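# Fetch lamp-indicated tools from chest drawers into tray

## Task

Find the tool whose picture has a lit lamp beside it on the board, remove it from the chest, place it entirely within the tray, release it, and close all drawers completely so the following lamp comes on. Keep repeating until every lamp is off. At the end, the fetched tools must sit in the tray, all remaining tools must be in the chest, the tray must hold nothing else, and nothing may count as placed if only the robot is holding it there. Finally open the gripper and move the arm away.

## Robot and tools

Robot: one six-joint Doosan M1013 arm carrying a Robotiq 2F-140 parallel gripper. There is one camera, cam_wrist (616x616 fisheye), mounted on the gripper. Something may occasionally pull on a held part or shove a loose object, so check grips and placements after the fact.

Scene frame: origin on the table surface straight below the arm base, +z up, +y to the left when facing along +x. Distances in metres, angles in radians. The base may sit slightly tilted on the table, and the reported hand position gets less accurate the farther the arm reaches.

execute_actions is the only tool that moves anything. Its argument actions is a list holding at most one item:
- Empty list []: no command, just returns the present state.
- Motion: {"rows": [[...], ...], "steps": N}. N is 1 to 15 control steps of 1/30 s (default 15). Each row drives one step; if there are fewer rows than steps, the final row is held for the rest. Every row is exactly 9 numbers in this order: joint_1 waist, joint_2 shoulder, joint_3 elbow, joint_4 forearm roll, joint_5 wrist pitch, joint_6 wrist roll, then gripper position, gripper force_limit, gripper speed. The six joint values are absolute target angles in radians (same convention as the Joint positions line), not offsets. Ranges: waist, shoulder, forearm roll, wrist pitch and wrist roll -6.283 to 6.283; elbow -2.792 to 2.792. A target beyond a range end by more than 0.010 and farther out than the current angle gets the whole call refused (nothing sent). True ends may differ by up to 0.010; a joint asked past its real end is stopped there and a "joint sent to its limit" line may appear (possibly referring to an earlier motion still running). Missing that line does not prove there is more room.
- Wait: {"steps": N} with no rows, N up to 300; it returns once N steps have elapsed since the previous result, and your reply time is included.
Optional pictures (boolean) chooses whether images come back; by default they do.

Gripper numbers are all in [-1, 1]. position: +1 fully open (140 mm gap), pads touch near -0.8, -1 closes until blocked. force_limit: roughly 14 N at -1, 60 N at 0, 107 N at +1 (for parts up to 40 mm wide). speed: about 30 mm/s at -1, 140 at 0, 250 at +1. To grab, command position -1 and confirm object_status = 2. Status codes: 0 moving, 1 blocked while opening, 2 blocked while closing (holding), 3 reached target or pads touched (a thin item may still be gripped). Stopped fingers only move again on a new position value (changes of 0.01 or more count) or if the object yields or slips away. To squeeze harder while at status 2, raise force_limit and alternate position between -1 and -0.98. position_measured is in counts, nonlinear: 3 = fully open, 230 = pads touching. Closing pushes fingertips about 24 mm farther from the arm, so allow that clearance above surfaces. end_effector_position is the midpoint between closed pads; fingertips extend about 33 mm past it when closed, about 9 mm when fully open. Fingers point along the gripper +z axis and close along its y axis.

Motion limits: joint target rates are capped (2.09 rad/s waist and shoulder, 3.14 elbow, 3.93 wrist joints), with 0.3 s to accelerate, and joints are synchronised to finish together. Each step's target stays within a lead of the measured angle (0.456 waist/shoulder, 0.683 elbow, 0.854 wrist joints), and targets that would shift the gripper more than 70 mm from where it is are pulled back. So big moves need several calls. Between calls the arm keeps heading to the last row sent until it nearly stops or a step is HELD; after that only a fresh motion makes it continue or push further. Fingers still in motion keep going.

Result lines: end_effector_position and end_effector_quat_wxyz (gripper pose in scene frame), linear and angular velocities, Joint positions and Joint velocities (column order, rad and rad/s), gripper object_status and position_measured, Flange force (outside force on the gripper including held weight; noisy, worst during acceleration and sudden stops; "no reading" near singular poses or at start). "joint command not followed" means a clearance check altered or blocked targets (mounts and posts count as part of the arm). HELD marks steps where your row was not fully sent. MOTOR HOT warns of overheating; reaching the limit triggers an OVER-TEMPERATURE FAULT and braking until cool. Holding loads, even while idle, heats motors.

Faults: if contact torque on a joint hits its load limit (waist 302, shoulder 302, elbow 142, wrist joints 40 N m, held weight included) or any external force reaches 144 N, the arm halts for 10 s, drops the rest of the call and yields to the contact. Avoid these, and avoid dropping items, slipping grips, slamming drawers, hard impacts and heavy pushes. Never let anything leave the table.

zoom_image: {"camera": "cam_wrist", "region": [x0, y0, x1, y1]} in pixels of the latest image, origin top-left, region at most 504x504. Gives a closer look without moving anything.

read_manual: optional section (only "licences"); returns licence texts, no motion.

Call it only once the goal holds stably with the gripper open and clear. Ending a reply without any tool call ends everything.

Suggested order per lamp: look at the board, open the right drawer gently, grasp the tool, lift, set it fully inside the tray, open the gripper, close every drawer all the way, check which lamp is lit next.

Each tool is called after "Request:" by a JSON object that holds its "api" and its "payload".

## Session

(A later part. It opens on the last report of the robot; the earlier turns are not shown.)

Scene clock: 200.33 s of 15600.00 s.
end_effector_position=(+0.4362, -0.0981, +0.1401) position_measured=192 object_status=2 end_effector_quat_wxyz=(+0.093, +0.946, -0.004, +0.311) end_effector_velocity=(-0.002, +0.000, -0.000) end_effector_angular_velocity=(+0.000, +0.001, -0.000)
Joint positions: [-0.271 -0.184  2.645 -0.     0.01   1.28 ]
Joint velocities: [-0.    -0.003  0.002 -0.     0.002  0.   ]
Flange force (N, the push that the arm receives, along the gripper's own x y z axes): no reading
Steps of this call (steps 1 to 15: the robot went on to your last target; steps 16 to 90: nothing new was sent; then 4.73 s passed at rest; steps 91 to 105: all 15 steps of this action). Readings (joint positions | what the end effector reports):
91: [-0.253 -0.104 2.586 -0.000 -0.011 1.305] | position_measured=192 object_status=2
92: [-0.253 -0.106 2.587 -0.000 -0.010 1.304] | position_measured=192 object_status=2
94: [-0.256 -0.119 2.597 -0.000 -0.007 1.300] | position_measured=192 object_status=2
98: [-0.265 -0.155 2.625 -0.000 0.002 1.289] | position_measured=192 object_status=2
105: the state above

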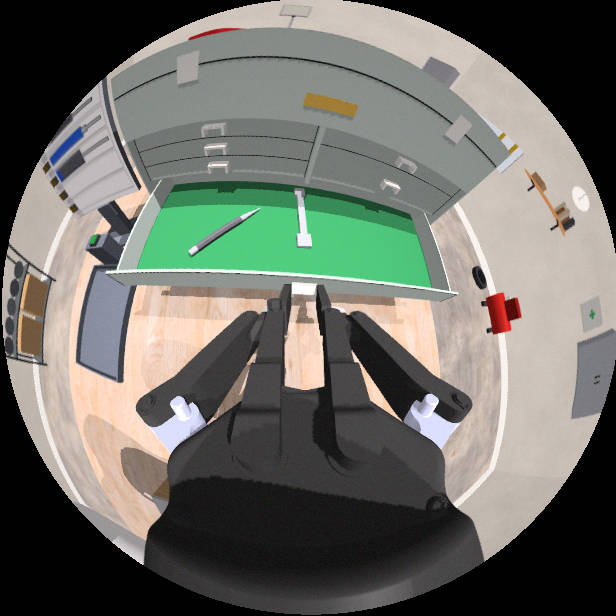

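Request:
{"api": "execute_actions", "payload": {"actions": [{"rows":[[-0.271,-0.184,2.645,0,0.010,1.28,-0.3,0,0]],"steps":8}], "pictures": false}}

Request:
{"api": "execute_actions", "payload": {"actions": [{"rows":[[-0.271,-0.53,2.645,0,0.36,1.28,-0.3,0,0]],"steps":12}], "pictures": false}}

Request:
{"api": "execute_actions", "payload": {"actions": [{"rows":[[-0.271,-0.53,2.645,0,0.36,-1,-0.3,0,0]]}], "pictures": false}}

Request:
{"api": "execute_actions", "payload": {"actions": [{"rows":[[-0.219,0.0876,2.079,0,0.824,-1.87,-0.3,0,0]]}], "pictures": false}}

Request:
{"api": "execute_actions", "payload": {"actions": [{"steps":20}]}}

Request:
{"api": "zoom_image", "payload": {"camera": "cam_wrist", "region": [210,180,410,380]}}

Scene clock: 217.07 s of 15600.00 s.
end_effector_position=(+0.4361, -0.0978, +0.1402) position_measured=167 object_status=0 end_effector_quat_wxyz=(+0.093, +0.946, -0.004, +0.311) end_effector_velocity=(-0.000, -0.000, +0.000) end_effector_angular_velocity=(+0.000, -0.001, -0.001)
Joint positions: [-0.271 -0.184  2.645 -0.     0.01   1.28 ]
Joint velocities: [-0.    -0.     0.001  0.    -0.001  0.   ]
Flange force (N, the push that the arm receives, along the gripper's own x y z axes): no reading
Steps of this call (steps 1 to 15: the robot went on to your last target; steps 16 to 90: nothing new was sent; then 13.47 s passed at rest; steps 91 to 98: all 8 steps of this action). Readings (joint positions | what the end effector reports):
91: [-0.271 -0.184 2.645 -0.000 0.010 1.280] | position_measured=192 object_status=0
92: [-0.271 -0.184 2.645 -0.000 0.010 1.280] | position_measured=192 object_status=0
94: [-0.271 -0.184 2.645 -0.000 0.010 1.280] | position_measured=175 object_status=0
98: the state above

Scene clock: 217.47 s of 15600.00 s.
end_effector_position=(+0.3737, -0.0789, +0.2047) position_measured=167 object_status=3 end_effector_quat_wxyz=(+0.093, +0.946, -0.004, +0.309) end_effector_velocity=(-0.151, +0.046, +0.114) end_effector_angular_velocity=(+0.003, +0.005, -0.002)
Joint positions: [-0.271 -0.495  2.645 -0.     0.324  1.28 ]
Joint velocities: [-0.    -0.658  0.001  0.     0.663  0.002]
Flange force (N, the push that the arm receives, along the gripper's own x y z axes): no reading
Steps of this call (steps 1 to 12: all 12 steps of this action). Readings (joint positions | what the end effector reports):
1: [-0.271 -0.184 2.645 -0.000 0.010 1.280] | position_measured=167 object_status=0
2: [-0.271 -0.187 2.645 -0.000 0.013 1.280] | position_measured=167 object_status=0
4: [-0.271 -0.214 2.645 -0.000 0.041 1.280] | position_measured=167 object_status=0
8: [-0.271 -0.358 2.645 -0.000 0.186 1.280] | position_measured=167 object_status=3
12: the state above

Scene clock: 217.97 s of 15600.00 s.
end_effector_position=(+0.3655, -0.0765, +0.2105) position_measured=167 object_status=3 end_effector_quat_wxyz=(+0.246, +0.794, +0.515, +0.208) end_effector_velocity=(-0.000, +0.000, +0.000) end_effector_angular_velocity=(-2.037, +0.620, +2.763)
Joint positions: [-0.271 -0.53   2.645 -0.     0.36   0.122]
Joint velocities: [ 0.    -0.001 -0.     0.     0.001 -3.488]
Flange force (N, the push that the arm receives, along the gripper's own x y z axes): no reading
Steps of this call (steps 1 to 15: all 15 steps of this action). Readings (joint positions | what the end effector reports):
1: [-0.271 -0.514 2.645 -0.000 0.343 1.280] | position_measured=167 object_status=3
2: [-0.271 -0.525 2.645 -0.000 0.353 1.275] | position_measured=167 object_status=3
4: [-0.271 -0.529 2.645 -0.000 0.357 1.222] | position_measured=167 object_status=3
8: [-0.271 -0.529 2.645 -0.000 0.359 0.944] | position_measured=167 object_status=3
15: the state above

Scene clock: 218.47 s of 15600.00 s.
end_effector_position=(+0.4944, -0.0979, +0.2325) position_measured=167 object_status=3 end_effector_quat_wxyz=(+0.166, +0.371, +0.913, +0.022) end_effector_velocity=(+0.289, -0.038, -0.104) end_effector_angular_velocity=(-0.662, +1.064, +2.701)
Joint positions: [-0.236 -0.141  2.265 -0.     0.672 -1.063]
Joint velocities: [ 0.076  1.009 -0.815  0.     0.668 -2.778]
Flange force (N, the push that the arm receives, along the gripper's own x y z axes): [-6.5 -15.4 -1.5]
Steps of this call (steps 1 to 15: all 15 steps of this action). Readings (joint positions | what the end effector reports):
1: [-0.271 -0.530 2.645 -0.000 0.360 0.004] | position_measured=167 object_status=3
2: [-0.271 -0.530 2.645 -0.000 0.360 -0.110] | position_measured=167 object_status=3
4: [-0.269 -0.514 2.625 -0.000 0.377 -0.297] | position_measured=167 object_status=3
8: [-0.257 -0.400 2.490 -0.000 0.487 -0.522] | position_measured=167 object_status=3
15: the state above

Scene clock: 219.13 s of 15600.00 s.
end_effector_position=(+0.5594, -0.1052, +0.1996) position_measured=167 object_status=3 end_effector_quat_wxyz=(+0.068, -0.026, +0.997, -0.018) end_effector_velocity=(+0.000, -0.000, +0.000) end_effector_angular_velocity=(+0.000, +0.000, -0.001)
Joint positions: [-0.219  0.088  2.079 -0.     0.824 -1.87 ]
Joint velocities: [-0.  0. -0.  0.  0.  0.]
Flange force (N, the push that the arm receives, along the gripper's own x y z axes): [6.6 -5.6 -5.3]
Steps of this call (steps 1 to 20: the robot went on to your last target). Readings (joint positions | what the end effector reports):
1: [-0.234 -0.108 2.238 -0.000 0.694 -1.160] | position_measured=167 object_status=3
2: [-0.231 -0.076 2.212 -0.000 0.715 -1.265] | position_measured=167 object_status=3
4: [-0.227 -0.018 2.164 -0.000 0.754 -1.477] | position_measured=167 object_status=3
8: [-0.221 0.064 2.098 -0.000 0.808 -1.782] | position_measured=167 object_status=3
20: the state above

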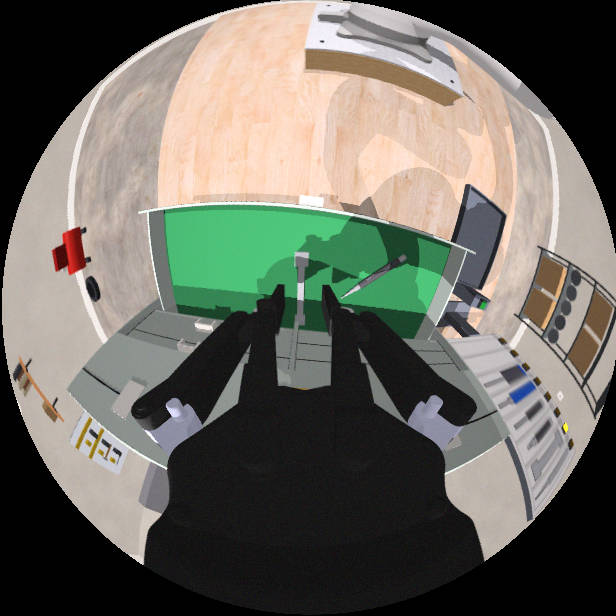

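Region (210, 180, 410, 380) of cam_wrist's 616x616 image, scaled by 2.520, with more detail than that image has.

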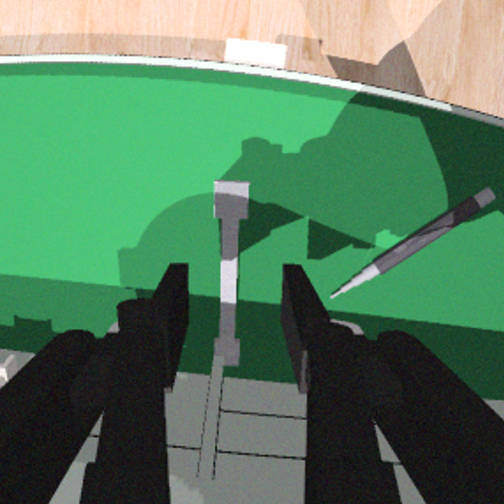

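Request:
{"api": "execute_actions", "payload": {"actions": [{"rows":[[-0.217,0.165,2.112,0,0.714,-1.85,-0.45,0,0]]}]}}

Request:
{"api": "zoom_image", "payload": {"camera": "cam_wrist", "region": [240,220,370,350]}}

Scene clock: 225.80 s of 15600.00 s.
end_effector_position=(+0.5689, -0.1063, +0.1445) position_measured=186 object_status=3 end_effector_quat_wxyz=(+0.068, -0.017, +0.997, -0.017) end_effector_velocity=(-0.000, +0.000, +0.000) end_effector_angular_velocity=(-0.000, -0.000, +0.000)
Joint positions: [-0.217  0.165  2.112 -0.     0.714 -1.85 ]
Joint velocities: [ 0. -0.  0. -0. -0. -0.]
Flange force (N, the push that the arm receives, along the gripper's own x y z axes): [5.2 -6.8 -2.2]
Steps of this call (steps 1 to 15: the robot went on to your last target; steps 16 to 90: nothing new was sent; then 3.17 s passed at rest; steps 91 to 105: all 15 steps of this action). Readings (joint positions | what the end effector reports):
91: [-0.219 0.088 2.079 -0.000 0.824 -1.870] | position_measured=167 object_status=0
92: [-0.219 0.090 2.080 -0.000 0.820 -1.870] | position_measured=169 object_status=0
94: [-0.218 0.118 2.092 -0.000 0.780 -1.862] | position_measured=183 object_status=0
98: [-0.217 0.165 2.112 -0.000 0.715 -1.850] | position_measured=186 object_status=0
105: the state above

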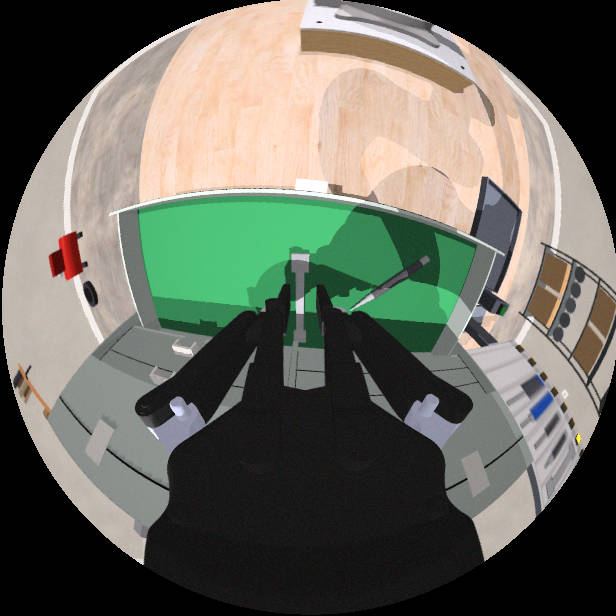

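Region (240, 220, 370, 350) of cam_wrist's 616x616 image, scaled by 3.877, with more detail than that image has.

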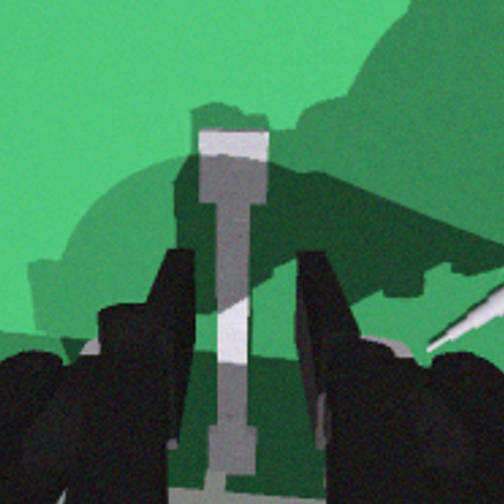

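Request:
{"api": "execute_actions", "payload": {"actions": [{"rows":[[-0.223,0.1710,2.116,0,0.704,-1.85,-0.45,0,0]]}], "pictures": false}}

Request:
{"api": "execute_actions", "payload": {"actions": [{"rows":[[-0.223,0.1746,2.1184,0,0.698,-1.85,-0.45,0,0]]}]}}

Request:
{"api": "zoom_image", "payload": {"camera": "cam_wrist", "region": [240,220,370,350]}}

Scene clock: 233.17 s of 15600.00 s.
end_effector_position=(+0.5682, -0.1097, +0.1395) position_measured=186 object_status=3 end_effector_quat_wxyz=(+0.068, -0.014, +0.997, -0.017) end_effector_velocity=(+0.001, -0.000, +0.000) end_effector_angular_velocity=(-0.000, -0.001, +0.001)
Joint positions: [-0.223  0.171  2.116 -0.     0.704 -1.85 ]
Joint velocities: [-0.     0.    -0.001  0.    -0.    -0.001]
Flange force (N, the push that the arm receives, along the gripper's own x y z axes): [6.3 -7.2 -6.8]
Steps of this call (steps 1 to 15: the robot went on to your last target; steps 16 to 90: nothing new was sent; then 3.87 s passed at rest; steps 91 to 105: all 15 steps of this action). Readings (joint positions | what the end effector reports):
91: [-0.217 0.165 2.112 -0.000 0.714 -1.850] | position_measured=186 object_status=3
92: [-0.218 0.166 2.113 -0.000 0.711 -1.850] | position_measured=186 object_status=3
94: [-0.222 0.170 2.116 -0.000 0.705 -1.850] | position_measured=186 object_status=3
98: [-0.223 0.171 2.116 -0.000 0.704 -1.850] | position_measured=186 object_status=3
105: the state above

Scene clock: 233.67 s of 15600.00 s.
end_effector_position=(+0.5682, -0.1097, +0.1366) position_measured=186 object_status=3 end_effector_quat_wxyz=(+0.068, -0.014, +0.997, -0.017) end_effector_velocity=(+0.000, -0.000, +0.000) end_effector_angular_velocity=(-0.000, -0.001, -0.000)
Joint positions: [-0.223  0.175  2.118 -0.     0.698 -1.85 ]
Joint velocities: [-0.    -0.001  0.    -0.    -0.001  0.   ]
Flange force (N, the push that the arm receives, along the gripper's own x y z axes): [6.3 -5.7 -4.9]
Steps of this call (steps 1 to 15: all 15 steps of this action). Readings (joint positions | what the end effector reports):
1: [-0.223 0.171 2.116 -0.000 0.704 -1.850] | position_measured=186 object_status=3
2: [-0.223 0.172 2.117 -0.000 0.702 -1.850] | position_measured=186 object_status=3
4: [-0.223 0.174 2.118 -0.000 0.699 -1.850] | position_measured=186 object_status=3
8: [-0.223 0.175 2.118 -0.000 0.698 -1.850] | position_measured=186 object_status=3
15: the state above

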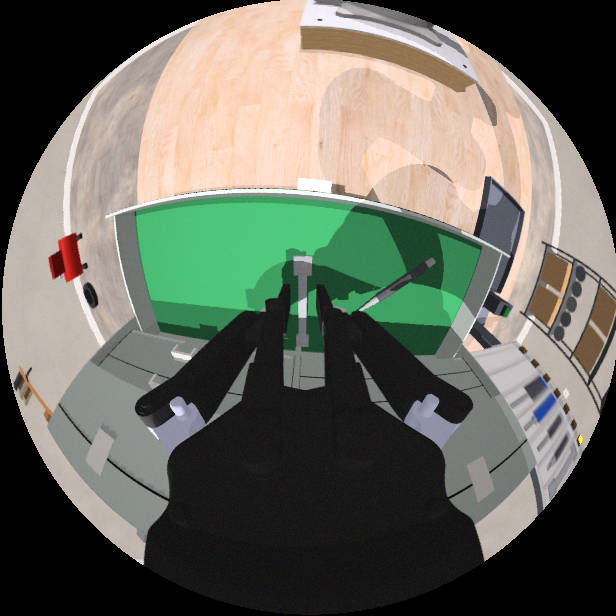

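Region (240, 220, 370, 350) of cam_wrist's 616x616 image, scaled by 3.877, with more detail than that image has.

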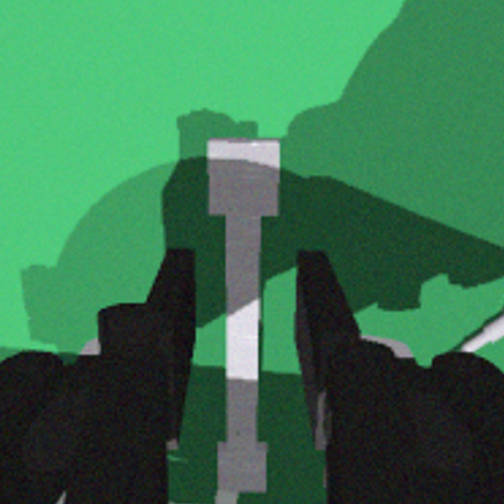

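Request:
{"api": "execute_actions", "payload": {"actions": [{"rows":[[-0.223,0.1782,2.1208,0,0.692,-1.85,-0.45,0,0]],"steps":10}], "pictures": false}}

Request:
{"api": "execute_actions", "payload": {"actions": [{"rows":[[-0.223,0.1806,2.1224,0,0.688,-1.85,-0.45,0,0]],"steps":10}], "pictures": false}}

Scene clock: 242.33 s of 15600.00 s.
end_effector_position=(+0.5682, -0.1097, +0.1338) position_measured=186 object_status=3 end_effector_quat_wxyz=(+0.068, -0.014, +0.997, -0.017) end_effector_velocity=(-0.000, +0.000, -0.001) end_effector_angular_velocity=(+0.000, +0.001, +0.000)
Joint positions: [-0.223  0.178  2.121 -0.     0.692 -1.85 ]
Joint velocities: [-0.     0.001  0.001 -0.    -0.001 -0.   ]
Flange force (N, the push that the arm receives, along the gripper's own x y z axes): [1.6 -2.7 -25.4]
Steps of this call (steps 1 to 15: the robot went on to your last target; steps 16 to 90: nothing new was sent; then 5.33 s passed at rest; steps 91 to 100: all 10 steps of this action). Readings (joint positions | what the end effector reports):
91: [-0.223 0.175 2.118 -0.000 0.698 -1.850] | position_measured=186 object_status=3
92: [-0.223 0.176 2.119 -0.000 0.696 -1.850] | position_measured=186 object_status=3
94: [-0.223 0.178 2.120 -0.000 0.693 -1.850] | position_measured=186 object_status=3
98: [-0.223 0.178 2.121 -0.000 0.692 -1.850] | position_measured=186 object_status=3
100: the state above

Scene clock: 242.67 s of 15600.00 s.
end_effector_position=(+0.5684, -0.1097, +0.1320) position_measured=186 object_status=3 end_effector_quat_wxyz=(+0.069, -0.014, +0.997, -0.017) end_effector_velocity=(-0.000, +0.000, -0.001) end_effector_angular_velocity=(+0.000, +0.000, -0.001)
Joint positions: [-0.223  0.18   2.122  0.     0.688 -1.85 ]
Joint velocities: [ 0.     0.001  0.001 -0.    -0.002  0.001]
Flange force (N, the push that the arm receives, along the gripper's own x y z axes): [-13.2 -4.1 -117.8]
Steps of this call (steps 1 to 10: all 10 steps of this action). Readings (joint positions | what the end effector reports):
1: [-0.223 0.178 2.121 -0.000 0.692 -1.850] | position_measured=186 object_status=3
2: [-0.223 0.179 2.121 -0.000 0.691 -1.850] | position_measured=186 object_status=3
4: [-0.223 0.180 2.121 0.000 0.688 -1.850] | position_measured=186 object_status=3
8: [-0.223 0.180 2.122 0.000 0.688 -1.850] | position_measured=186 object_status=3
10: the state above

Request:
{"api": "execute_actions", "payload": {"actions": [{"rows":[[-0.223,0.1752,2.1188,0,0.697,-1.85,-0.45,0,0]],"steps":6}], "pictures": false}}

Request:
{"api": "execute_actions", "payload": {"actions": [{"rows":[[-0.223,0.1752,2.1188,0,0.697,-1.85,-1,0,-0.5]]}], "pictures": false}}

Request:
{"api": "execute_actions", "payload": {"actions": [{"rows":[[-0.223,0.102,2.177,0,0.712,-1.85,-1,0,-0.5]]}]}}

Scene clock: 250.63 s of 15600.00 s.
end_effector_position=(+0.5672, -0.1095, +0.1350) position_measured=186 object_status=3 end_effector_quat_wxyz=(+0.067, -0.015, +0.997, -0.017) end_effector_velocity=(+0.008, -0.002, +0.010) end_effector_angular_velocity=(-0.005, -0.016, +0.001)
Joint positions: [-0.223  0.176  2.12  -0.     0.697 -1.85 ]
Joint velocities: [ 0.    -0.009 -0.012 -0.     0.004 -0.001]
Flange force (N, the push that the arm receives, along the gripper's own x y z axes): [4.6 -5.3 -2.4]
Steps of this call (steps 1 to 15: the robot went on to your last target; steps 16 to 90: nothing new was sent; then 4.77 s passed at rest; steps 91 to 96: all 6 steps of this action). Readings (joint positions | what the end effector reports):
91: [-0.223 0.181 2.122 -0.000 0.688 -1.850] | position_measured=186 object_status=3
92: [-0.223 0.179 2.122 -0.000 0.691 -1.850] | position_measured=186 object_status=3
94: [-0.223 0.177 2.121 -0.000 0.696 -1.850] | position_measured=186 object_status=3
96: the state above

Scene clock: 251.13 s of 15600.00 s.
end_effector_position=(+0.5682, -0.1097, +0.1361) position_measured=223 object_status=2 end_effector_quat_wxyz=(+0.068, -0.014, +0.997, -0.017) end_effector_velocity=(-0.001, +0.001, -0.001) end_effector_angular_velocity=(+0.002, +0.002, -0.002)
Joint positions: [-0.223  0.175  2.119 -0.     0.697 -1.85 ]
Joint velocities: [-0.     0.     0.002  0.001  0.001  0.001]
Flange force (N, the push that the arm receives, along the gripper's own x y z axes): [0.0 -2.8 -0.6]
Steps of this call (steps 1 to 15: all 15 steps of this action). Readings (joint positions | what the end effector reports):
1: [-0.223 0.176 2.120 -0.000 0.697 -1.850] | position_measured=186 object_status=0
2: [-0.223 0.176 2.120 -0.000 0.697 -1.850] | position_measured=187 object_status=0
4: [-0.223 0.175 2.119 -0.000 0.697 -1.850] | position_measured=196 object_status=0
8: [-0.223 0.175 2.119 -0.000 0.697 -1.850] | position_measured=214 object_status=0
15: the state above

Scene clock: 251.63 s of 15600.00 s.
end_effector_position=(+0.5301, -0.1000, +0.1490) position_measured=223 object_status=2 end_effector_quat_wxyz=(+0.068, -0.014, +0.997, -0.017) end_effector_velocity=(-0.000, +0.001, +0.001) end_effector_angular_velocity=(+0.000, -0.000, +0.000)
Joint positions: [-0.223  0.102  2.177  0.     0.712 -1.85 ]
Joint velocities: [ 0.001 -0.002 -0.     0.     0.001  0.001]
Flange force (N, the push that the arm receives, along the gripper's own x y z axes): [5.2 -3.8 -4.9]
Steps of this call (steps 1 to 15: all 15 steps of this action). Readings (joint positions | what the end effector reports):
1: [-0.223 0.175 2.119 -0.000 0.697 -1.850] | position_measured=223 object_status=2
2: [-0.223 0.172 2.121 0.000 0.697 -1.850] | position_measured=223 object_status=2
4: [-0.223 0.145 2.143 0.000 0.703 -1.850] | position_measured=223 object_status=2
8: [-0.223 0.102 2.177 0.000 0.712 -1.850] | position_measured=223 object_status=2
15: the state above

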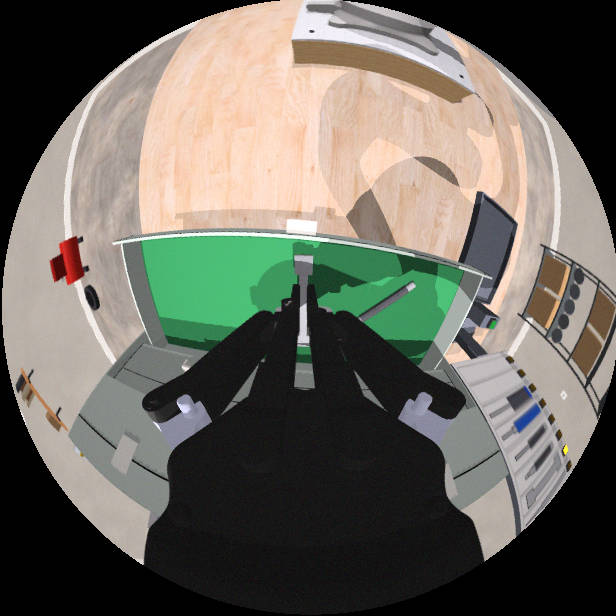

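Request:
{"api": "execute_actions", "payload": {"actions": [{"rows":[[-0.223,0.035,2.125,0,0.831,-1.85,-1,0,-0.5]],"steps":10}], "pictures": false}}

Request:
{"api": "execute_actions", "payload": {"actions": [{"rows":[[-0.223,-0.05,2.17,0,0.87,-1.85,-1,0,-0.5]],"steps":8}], "pictures": false}}

Request:
{"api": "execute_actions", "payload": {"actions": [{"rows":[[0.56,-0.05,2.17,0,0.87,-1.04,-1,0,-0.5]]}], "pictures": false}}

Request:
{"api": "execute_actions", "payload": {"actions": [{"steps":25}]}}

Scene clock: 261.70 s of 15600.00 s.
end_effector_position=(+0.5293, -0.1000, +0.2047) position_measured=223 object_status=2 end_effector_quat_wxyz=(+0.068, -0.014, +0.997, -0.017) end_effector_velocity=(-0.002, +0.000, +0.000) end_effector_angular_velocity=(+0.002, +0.005, -0.001)
Joint positions: [-0.223  0.035  2.125  0.     0.831 -1.85 ]
Joint velocities: [-0.    -0.    -0.     0.     0.006  0.001]
Flange force (N, the push that the arm receives, along the gripper's own x y z axes): [2.5 -4.4 -2.2]
Steps of this call (steps 1 to 15: the robot went on to your last target; steps 16 to 90: nothing new was sent; then 6.73 s passed at rest; steps 91 to 100: all 10 steps of this action). Readings (joint positions | what the end effector reports):
91: [-0.223 0.102 2.177 0.000 0.712 -1.850] | position_measured=223 object_status=2
92: [-0.223 0.099 2.175 0.000 0.718 -1.850] | position_measured=223 object_status=2
94: [-0.223 0.072 2.154 0.000 0.766 -1.850] | position_measured=223 object_status=2
98: [-0.223 0.035 2.125 0.000 0.830 -1.850] | position_measured=223 object_status=2
100: the state above

Scene clock: 261.97 s of 15600.00 s.
end_effector_position=(+0.4909, -0.0902, +0.2238) position_measured=223 object_status=2 end_effector_quat_wxyz=(+0.069, -0.014, +0.997, -0.017) end_effector_velocity=(-0.020, +0.005, +0.006) end_effector_angular_velocity=(+0.001, +0.004, -0.000)
Joint positions: [-0.223 -0.049  2.17   0.     0.869 -1.85 ]
Joint velocities: [ 0.    -0.038  0.023 -0.     0.019  0.   ]
Flange force (N, the push that the arm receives, along the gripper's own x y z axes): [-4.6 1.0 4.7]
Steps of this call (steps 1 to 8: all 8 steps of this action). Readings (joint positions | what the end effector reports):
1: [-0.223 0.035 2.125 0.000 0.831 -1.850] | position_measured=223 object_status=2
2: [-0.223 0.032 2.127 0.000 0.832 -1.850] | position_measured=223 object_status=2
4: [-0.223 0.005 2.142 0.000 0.845 -1.850] | position_measured=223 object_status=2
8: the state above

Scene clock: 262.47 s of 15600.00 s.
end_effector_position=(+0.4921, +0.0801, +0.2246) position_measured=223 object_status=2 end_effector_quat_wxyz=(+0.070, +0.047, +0.996, +0.013) end_effector_velocity=(-0.068, +0.411, +0.002) end_effector_angular_velocity=(+0.109, +0.011, +0.122)
Joint positions: [ 0.121 -0.05   2.17   0.     0.87  -1.383]
Joint velocities: [ 0.837 -0.     0.001 -0.     0.001  0.722]
Flange force (N, the push that the arm receives, along the gripper's own x y z axes): [1.2 -14.6 -0.5]
Steps of this call (steps 1 to 15: all 15 steps of this action). Readings (joint positions | what the end effector reports):
1: [-0.223 -0.050 2.170 0.000 0.870 -1.850] | position_measured=223 object_status=2
2: [-0.220 -0.050 2.170 0.000 0.870 -1.845] | position_measured=223 object_status=2
4: [-0.193 -0.050 2.170 0.000 0.870 -1.795] | position_measured=223 object_status=2
8: [-0.077 -0.050 2.170 0.000 0.870 -1.605] | position_measured=223 object_status=2
15: the state above

Scene clock: 263.30 s of 15600.00 s.
end_effector_position=(+0.4110, +0.2809, +0.2264) position_measured=223 object_status=2 end_effector_quat_wxyz=(+0.061, -0.001, +0.997, +0.041) end_effector_velocity=(+0.001, +0.001, +0.001) end_effector_angular_velocity=(+0.002, -0.002, +0.000)
Joint positions: [ 0.56 -0.05  2.17  0.    0.87 -1.04]
Joint velocities: [ 0.    -0.    -0.002  0.    -0.001  0.   ]
Flange force (N, the push that the arm receives, along the gripper's own x y z axes): [-5.3 -2.9 -0.6]
Steps of this call (steps 1 to 25: the robot went on to your last target). Readings (joint positions | what the end effector reports):
1: [0.149 -0.050 2.170 0.000 0.870 -1.359] | position_measured=223 object_status=2
2: [0.177 -0.050 2.170 0.000 0.870 -1.337] | position_measured=223 object_status=2
4: [0.234 -0.050 2.170 0.000 0.870 -1.293] | position_measured=223 object_status=2
8: [0.347 -0.050 2.170 0.000 0.870 -1.205] | position_measured=223 object_status=2
25: the state above

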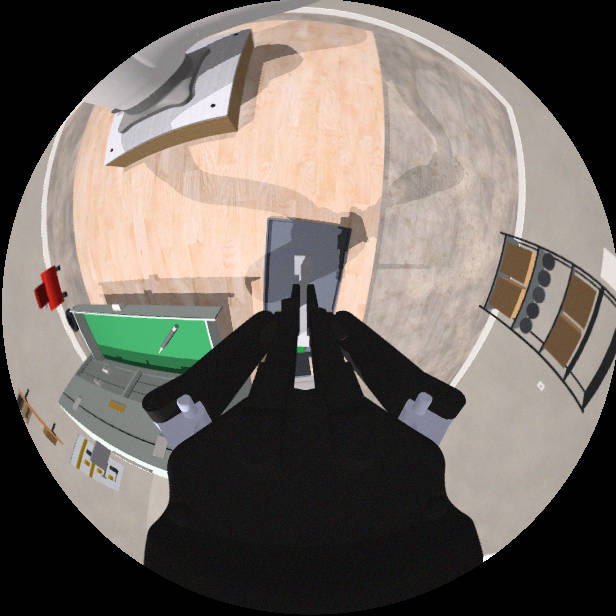

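Request:
{"api": "execute_actions", "payload": {"actions": [{"rows":[[0.673,0.287,2.1746,0,0.529,-0.87,-1,0,-0.5]]}], "pictures": false}}

Request:
{"api": "execute_actions", "payload": {"actions": [{"steps":12}]}}

Scene clock: 271.80 s of 15600.00 s.
end_effector_position=(+0.4397, +0.3676, +0.0747) position_measured=223 object_status=2 end_effector_quat_wxyz=(+0.055, +0.025, +0.997, +0.049) end_effector_velocity=(+0.002, +0.136, -0.291) end_effector_angular_velocity=(+0.026, +0.033, -0.088)
Joint positions: [ 0.663  0.257  2.174 -0.     0.559 -0.885]
Joint velocities: [ 0.184  0.552  0.009 -0.    -0.55   0.276]
Flange force (N, the push that the arm receives, along the gripper's own x y z axes): [3.0 -6.6 -7.6]
Steps of this call (steps 1 to 30: the robot went on to your last target; steps 31 to 90: nothing new was sent; then 5.00 s passed at rest; steps 91 to 105: all 15 steps of this action). Readings (joint positions | what the end effector reports):
91: [0.560 -0.050 2.170 -0.000 0.870 -1.040] | position_measured=223 object_status=2
92: [0.561 -0.047 2.170 -0.000 0.867 -1.038] | position_measured=223 object_status=2
94: [0.570 -0.020 2.170 -0.000 0.839 -1.024] | position_measured=223 object_status=2
98: [0.606 0.087 2.172 -0.000 0.732 -0.971] | position_measured=223 object_status=2
105: the state above

Scene clock: 272.20 s of 15600.00 s.
end_effector_position=(+0.4398, +0.3749, +0.0591) position_measured=223 object_status=2 end_effector_quat_wxyz=(+0.054, +0.028, +0.997, +0.049) end_effector_velocity=(-0.000, -0.001, -0.001) end_effector_angular_velocity=(-0.001, +0.001, -0.001)
Joint positions: [ 0.673  0.287  2.175 -0.     0.529 -0.87 ]
Joint velocities: [-0.     0.     0.001  0.    -0.     0.   ]
Flange force (N, the push that the arm receives, along the gripper's own x y z axes): [2.3 -3.9 -6.5]
Steps of this call (steps 1 to 12: the robot went on to your last target). Readings (joint positions | what the end effector reports):
1: [0.668 0.273 2.175 -0.000 0.543 -0.877] | position_measured=223 object_status=2
2: [0.671 0.283 2.175 -0.000 0.534 -0.872] | position_measured=223 object_status=2
4: [0.673 0.286 2.175 -0.000 0.530 -0.870] | position_measured=223 object_status=2
8: [0.673 0.287 2.175 -0.000 0.529 -0.870] | position_measured=223 object_status=2
12: the state above

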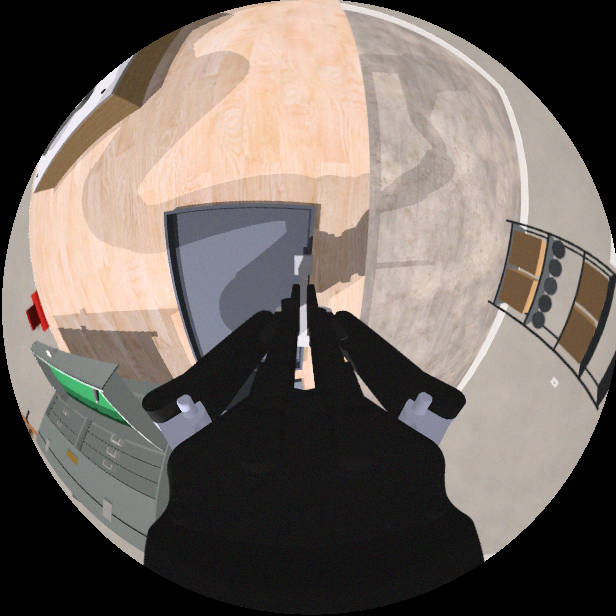

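Request:
{"api": "execute_actions", "payload": {"actions": [{"rows":[[0.646,0.246,2.231,0,0.513,-0.8,-1,0,-0.5]],"steps":10}], "pictures": false}}

Request:
{"api": "execute_actions", "payload": {"actions": [{"rows":[[0.646,0.267,2.238,0,0.485,-0.8,-1,0,-0.5]],"steps":12}]}}

Scene clock: 277.17 s of 15600.00 s.
end_effector_position=(+0.4246, +0.3450, +0.0605) position_measured=223 object_status=2 end_effector_quat_wxyz=(+0.054, +0.076, +0.994, +0.051) end_effector_velocity=(-0.001, -0.001, +0.000) end_effector_angular_velocity=(+0.001, -0.000, -0.003)
Joint positions: [ 0.646  0.246  2.231 -0.     0.513 -0.8  ]
Joint velocities: [-0.001 -0.002  0.002  0.    -0.001  0.002]
Flange force (N, the push that the arm receives, along the gripper's own x y z axes): [-2.9 -7.0 -1.7]
Steps of this call (steps 1 to 30: the robot went on to your last target; steps 31 to 90: nothing new was sent; then 1.63 s passed at rest; steps 91 to 100: all 10 steps of this action). Readings (joint positions | what the end effector reports):
91: [0.673 0.287 2.175 -0.000 0.529 -0.870] | position_measured=223 object_status=2
92: [0.671 0.284 2.178 -0.000 0.528 -0.865] | position_measured=223 object_status=2
94: [0.656 0.261 2.210 -0.000 0.519 -0.825] | position_measured=223 object_status=2
98: [0.646 0.246 2.231 -0.000 0.513 -0.800] | position_measured=223 object_status=2
100: the state above

Scene clock: 277.57 s of 15600.00 s.
end_effector_position=(+0.4245, +0.3451, +0.0477) position_measured=223 object_status=2 end_effector_quat_wxyz=(+0.054, +0.076, +0.994, +0.051) end_effector_velocity=(+0.000, -0.000, -0.000) end_effector_angular_velocity=(+0.000, -0.000, +0.000)
Joint positions: [ 0.646  0.267  2.238 -0.     0.485 -0.8  ]
Joint velocities: [-0.     0.     0.    -0.    -0.001 -0.   ]
Flange force (N, the push that the arm receives, along the gripper's own x y z axes): [1.3 -4.0 -4.8]
Steps of this call (steps 1 to 12: all 12 steps of this action). Readings (joint positions | what the end effector reports):
1: [0.646 0.246 2.231 -0.000 0.513 -0.800] | position_measured=223 object_status=2
2: [0.646 0.248 2.232 -0.000 0.509 -0.800] | position_measured=223 object_status=2
4: [0.646 0.263 2.237 -0.000 0.491 -0.800] | position_measured=223 object_status=2
8: [0.646 0.267 2.238 -0.000 0.485 -0.800] | position_measured=223 object_status=2
12: the state above

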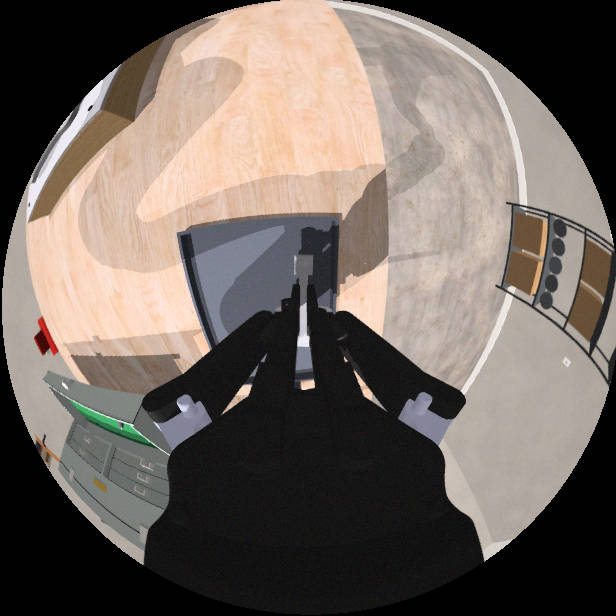

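Request:
{"api": "execute_actions", "payload": {"actions": [{"rows":[[0.646,0.2735,2.2403,0,0.476,-0.8,-1,0,-0.5]],"steps":8}], "pictures": false}}

Request:
{"api": "execute_actions", "payload": {"actions": [{"rows":[[0.646,0.2735,2.2403,0,0.476,-0.8,-0.55,0,-0.5]],"steps":10}], "pictures": false}}

Request:
{"api": "execute_actions", "payload": {"actions": [{"rows":[[0.6,-0.1,2.2,0,0.88,-0.8,-0.55,0,0]]}]}}

Request:
{"api": "execute_actions", "payload": {"actions": [{"rows":[[-0.271,-0.53,2.645,0,0.36,1.28,-0.3,0,0]]}], "pictures": false}}

Request:
{"api": "execute_actions", "payload": {"actions": [{"steps":25}], "pictures": false}}

Request:
{"api": "execute_actions", "payload": {"actions": [{"rows":[[-0.279,-0.217,2.666,0,0.021,1.27,-0.3,0,0]]}]}}

Scene clock: 293.93 s of 15600.00 s.
end_effector_position=(+0.4245, +0.3451, +0.0437) position_measured=223 object_status=2 end_effector_quat_wxyz=(+0.054, +0.076, +0.994, +0.051) end_effector_velocity=(+0.000, -0.000, -0.000) end_effector_angular_velocity=(+0.001, -0.000, -0.001)
Joint positions: [ 0.646  0.273  2.24   0.     0.476 -0.8  ]
Joint velocities: [-0.     0.001  0.     0.001 -0.002  0.   ]
Flange force (N, the push that the arm receives, along the gripper's own x y z axes): [-3.3 -4.0 -1.7]
Steps of this call (steps 1 to 15: the robot went on to your last target; steps 16 to 90: nothing new was sent; then 13.10 s passed at rest; steps 91 to 98: all 8 steps of this action). Readings (joint positions | what the end effector reports):
91: [0.646 0.267 2.238 0.000 0.485 -0.800] | position_measured=223 object_status=2
92: [0.646 0.269 2.239 0.000 0.483 -0.800] | position_measured=223 object_status=2
94: [0.646 0.273 2.240 0.000 0.477 -0.800] | position_measured=223 object_status=2
98: the state above

Scene clock: 294.27 s of 15600.00 s.
end_effector_position=(+0.4245, +0.3451, +0.0437) position_measured=199 object_status=0 end_effector_quat_wxyz=(+0.054, +0.076, +0.994, +0.051) end_effector_velocity=(-0.001, +0.000, -0.000) end_effector_angular_velocity=(-0.000, +0.000, +0.000)
Joint positions: [ 0.646  0.273  2.24   0.     0.476 -0.8  ]
Joint velocities: [ 0.001 -0.     0.001 -0.    -0.     0.   ]
Flange force (N, the push that the arm receives, along the gripper's own x y z axes): [-4.5 -1.9 0.3]
Steps of this call (steps 1 to 10: all 10 steps of this action). Readings (joint positions | what the end effector reports):
1: [0.646 0.273 2.240 0.000 0.476 -0.800] | position_measured=223 object_status=0
2: [0.646 0.273 2.240 0.000 0.476 -0.800] | position_measured=223 object_status=0
4: [0.646 0.273 2.240 0.000 0.476 -0.800] | position_measured=213 object_status=0
8: [0.646 0.273 2.240 0.000 0.476 -0.800] | position_measured=199 object_status=0
10: the state above

Scene clock: 294.77 s of 15600.00 s.
end_effector_position=(+0.3912, +0.2958, +0.2095) position_measured=199 object_status=3 end_effector_quat_wxyz=(+0.058, +0.096, +0.992, +0.052) end_effector_velocity=(-0.123, -0.135, +0.346) end_effector_angular_velocity=(+0.019, -0.030, -0.086)
Joint positions: [ 0.606 -0.048  2.206  0.     0.824 -0.8  ]
Joint velocities: [-0.086 -0.705 -0.08   0.     0.747 -0.   ]
Flange force (N, the push that the arm receives, along the gripper's own x y z axes): [-6.3 -4.1 -2.7]
Steps of this call (steps 1 to 15: all 15 steps of this action). Readings (joint positions | what the end effector reports):
1: [0.646 0.273 2.240 0.000 0.476 -0.800] | position_measured=199 object_status=0
2: [0.646 0.271 2.240 0.000 0.479 -0.800] | position_measured=199 object_status=0
4: [0.642 0.243 2.237 0.000 0.511 -0.800] | position_measured=199 object_status=3
8: [0.629 0.133 2.225 0.000 0.629 -0.800] | position_measured=199 object_status=3
15: the state above

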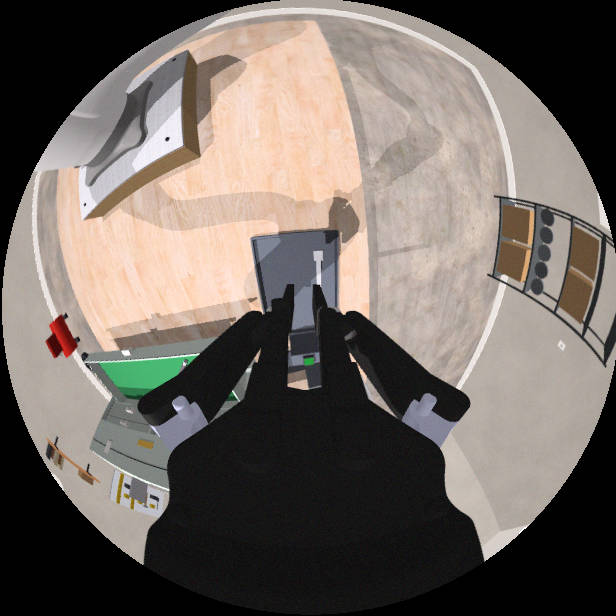

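Scene clock: 295.27 s of 15600.00 s.
end_effector_position=(+0.3952, +0.1194, +0.2243) position_measured=167 object_status=3 end_effector_quat_wxyz=(+0.150, +0.562, +0.796, +0.168) end_effector_velocity=(+0.017, -0.395, -0.029) end_effector_angular_velocity=(+0.857, -0.315, -2.553)
Joint positions: [ 0.239 -0.36   2.466  0.     0.575 -0.13 ]
Joint velocities: [-0.952 -0.419  0.441  0.    -0.527  1.777]
Flange force (N, the push that the arm receives, along the gripper's own x y z axes): no reading
Steps of this call (steps 1 to 15: all 15 steps of this action). Readings (joint positions | what the end effector reports):
1: [0.604 -0.070 2.203 0.000 0.847 -0.800] | position_measured=199 object_status=0
2: [0.600 -0.089 2.204 0.000 0.861 -0.797] | position_measured=197 object_status=0
4: [0.572 -0.135 2.227 0.000 0.854 -0.753] | position_measured=182 object_status=0
8: [0.456 -0.233 2.332 0.000 0.735 -0.537] | position_measured=167 object_status=0
15: the state above

Scene clock: 296.10 s of 15600.00 s.
end_effector_position=(+0.3655, -0.0764, +0.2105) position_measured=167 object_status=3 end_effector_quat_wxyz=(+0.093, +0.947, -0.004, +0.309) end_effector_velocity=(+0.001, -0.000, +0.001) end_effector_angular_velocity=(+0.001, -0.002, -0.001)
Joint positions: [-0.271 -0.53   2.645  0.     0.36   1.28 ]
Joint velocities: [-0.     0.001 -0.001  0.    -0.001  0.001]
Flange force (N, the push that the arm receives, along the gripper's own x y z axes): no reading
Steps of this call (steps 1 to 25: the robot went on to your last target). Readings (joint positions | what the end effector reports):
1: [0.207 -0.374 2.480 0.000 0.557 -0.069] | position_measured=167 object_status=3
2: [0.174 -0.386 2.494 0.000 0.541 -0.008] | position_measured=167 object_status=3
4: [0.109 -0.409 2.518 0.000 0.513 0.115] | position_measured=167 object_status=3
8: [-0.016 -0.449 2.559 0.000 0.463 0.395] | position_measured=167 object_status=3
25: the state above

Scene clock: 296.60 s of 15600.00 s.
end_effector_position=(+0.4212, -0.0971, +0.1407) position_measured=167 object_status=3 end_effector_quat_wxyz=(+0.096, +0.946, -0.003, +0.310) end_effector_velocity=(+0.003, -0.001, +0.003) end_effector_angular_velocity=(-0.004, -0.012, -0.001)
Joint positions: [-0.279 -0.217  2.666  0.     0.022  1.27 ]
Joint velocities: [-0.001 -0.     0.    -0.    -0.012 -0.   ]
Flange force (N, the push that the arm receives, along the gripper's own x y z axes): no reading
Steps of this call (steps 1 to 15: all 15 steps of this action). Readings (joint positions | what the end effector reports):
1: [-0.271 -0.530 2.645 0.000 0.360 1.280] | position_measured=167 object_status=3
2: [-0.271 -0.527 2.645 0.000 0.357 1.280] | position_measured=167 object_status=3
4: [-0.272 -0.500 2.647 0.000 0.326 1.279] | position_measured=167 object_status=3
8: [-0.275 -0.356 2.657 0.000 0.172 1.274] | position_measured=167 object_status=3
15: the state above

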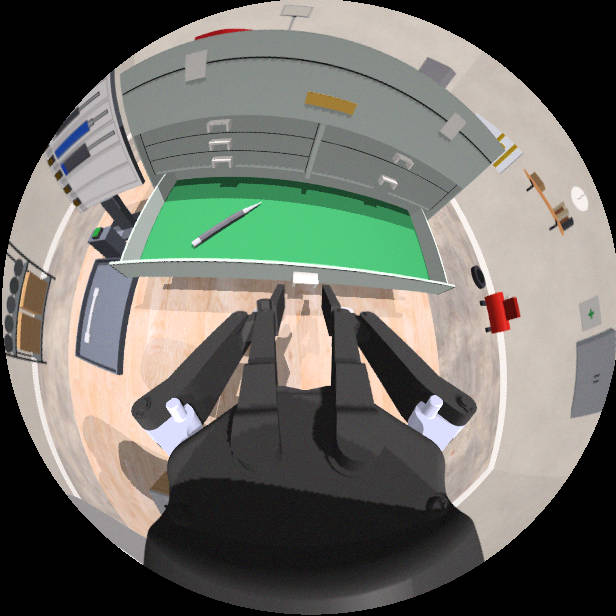

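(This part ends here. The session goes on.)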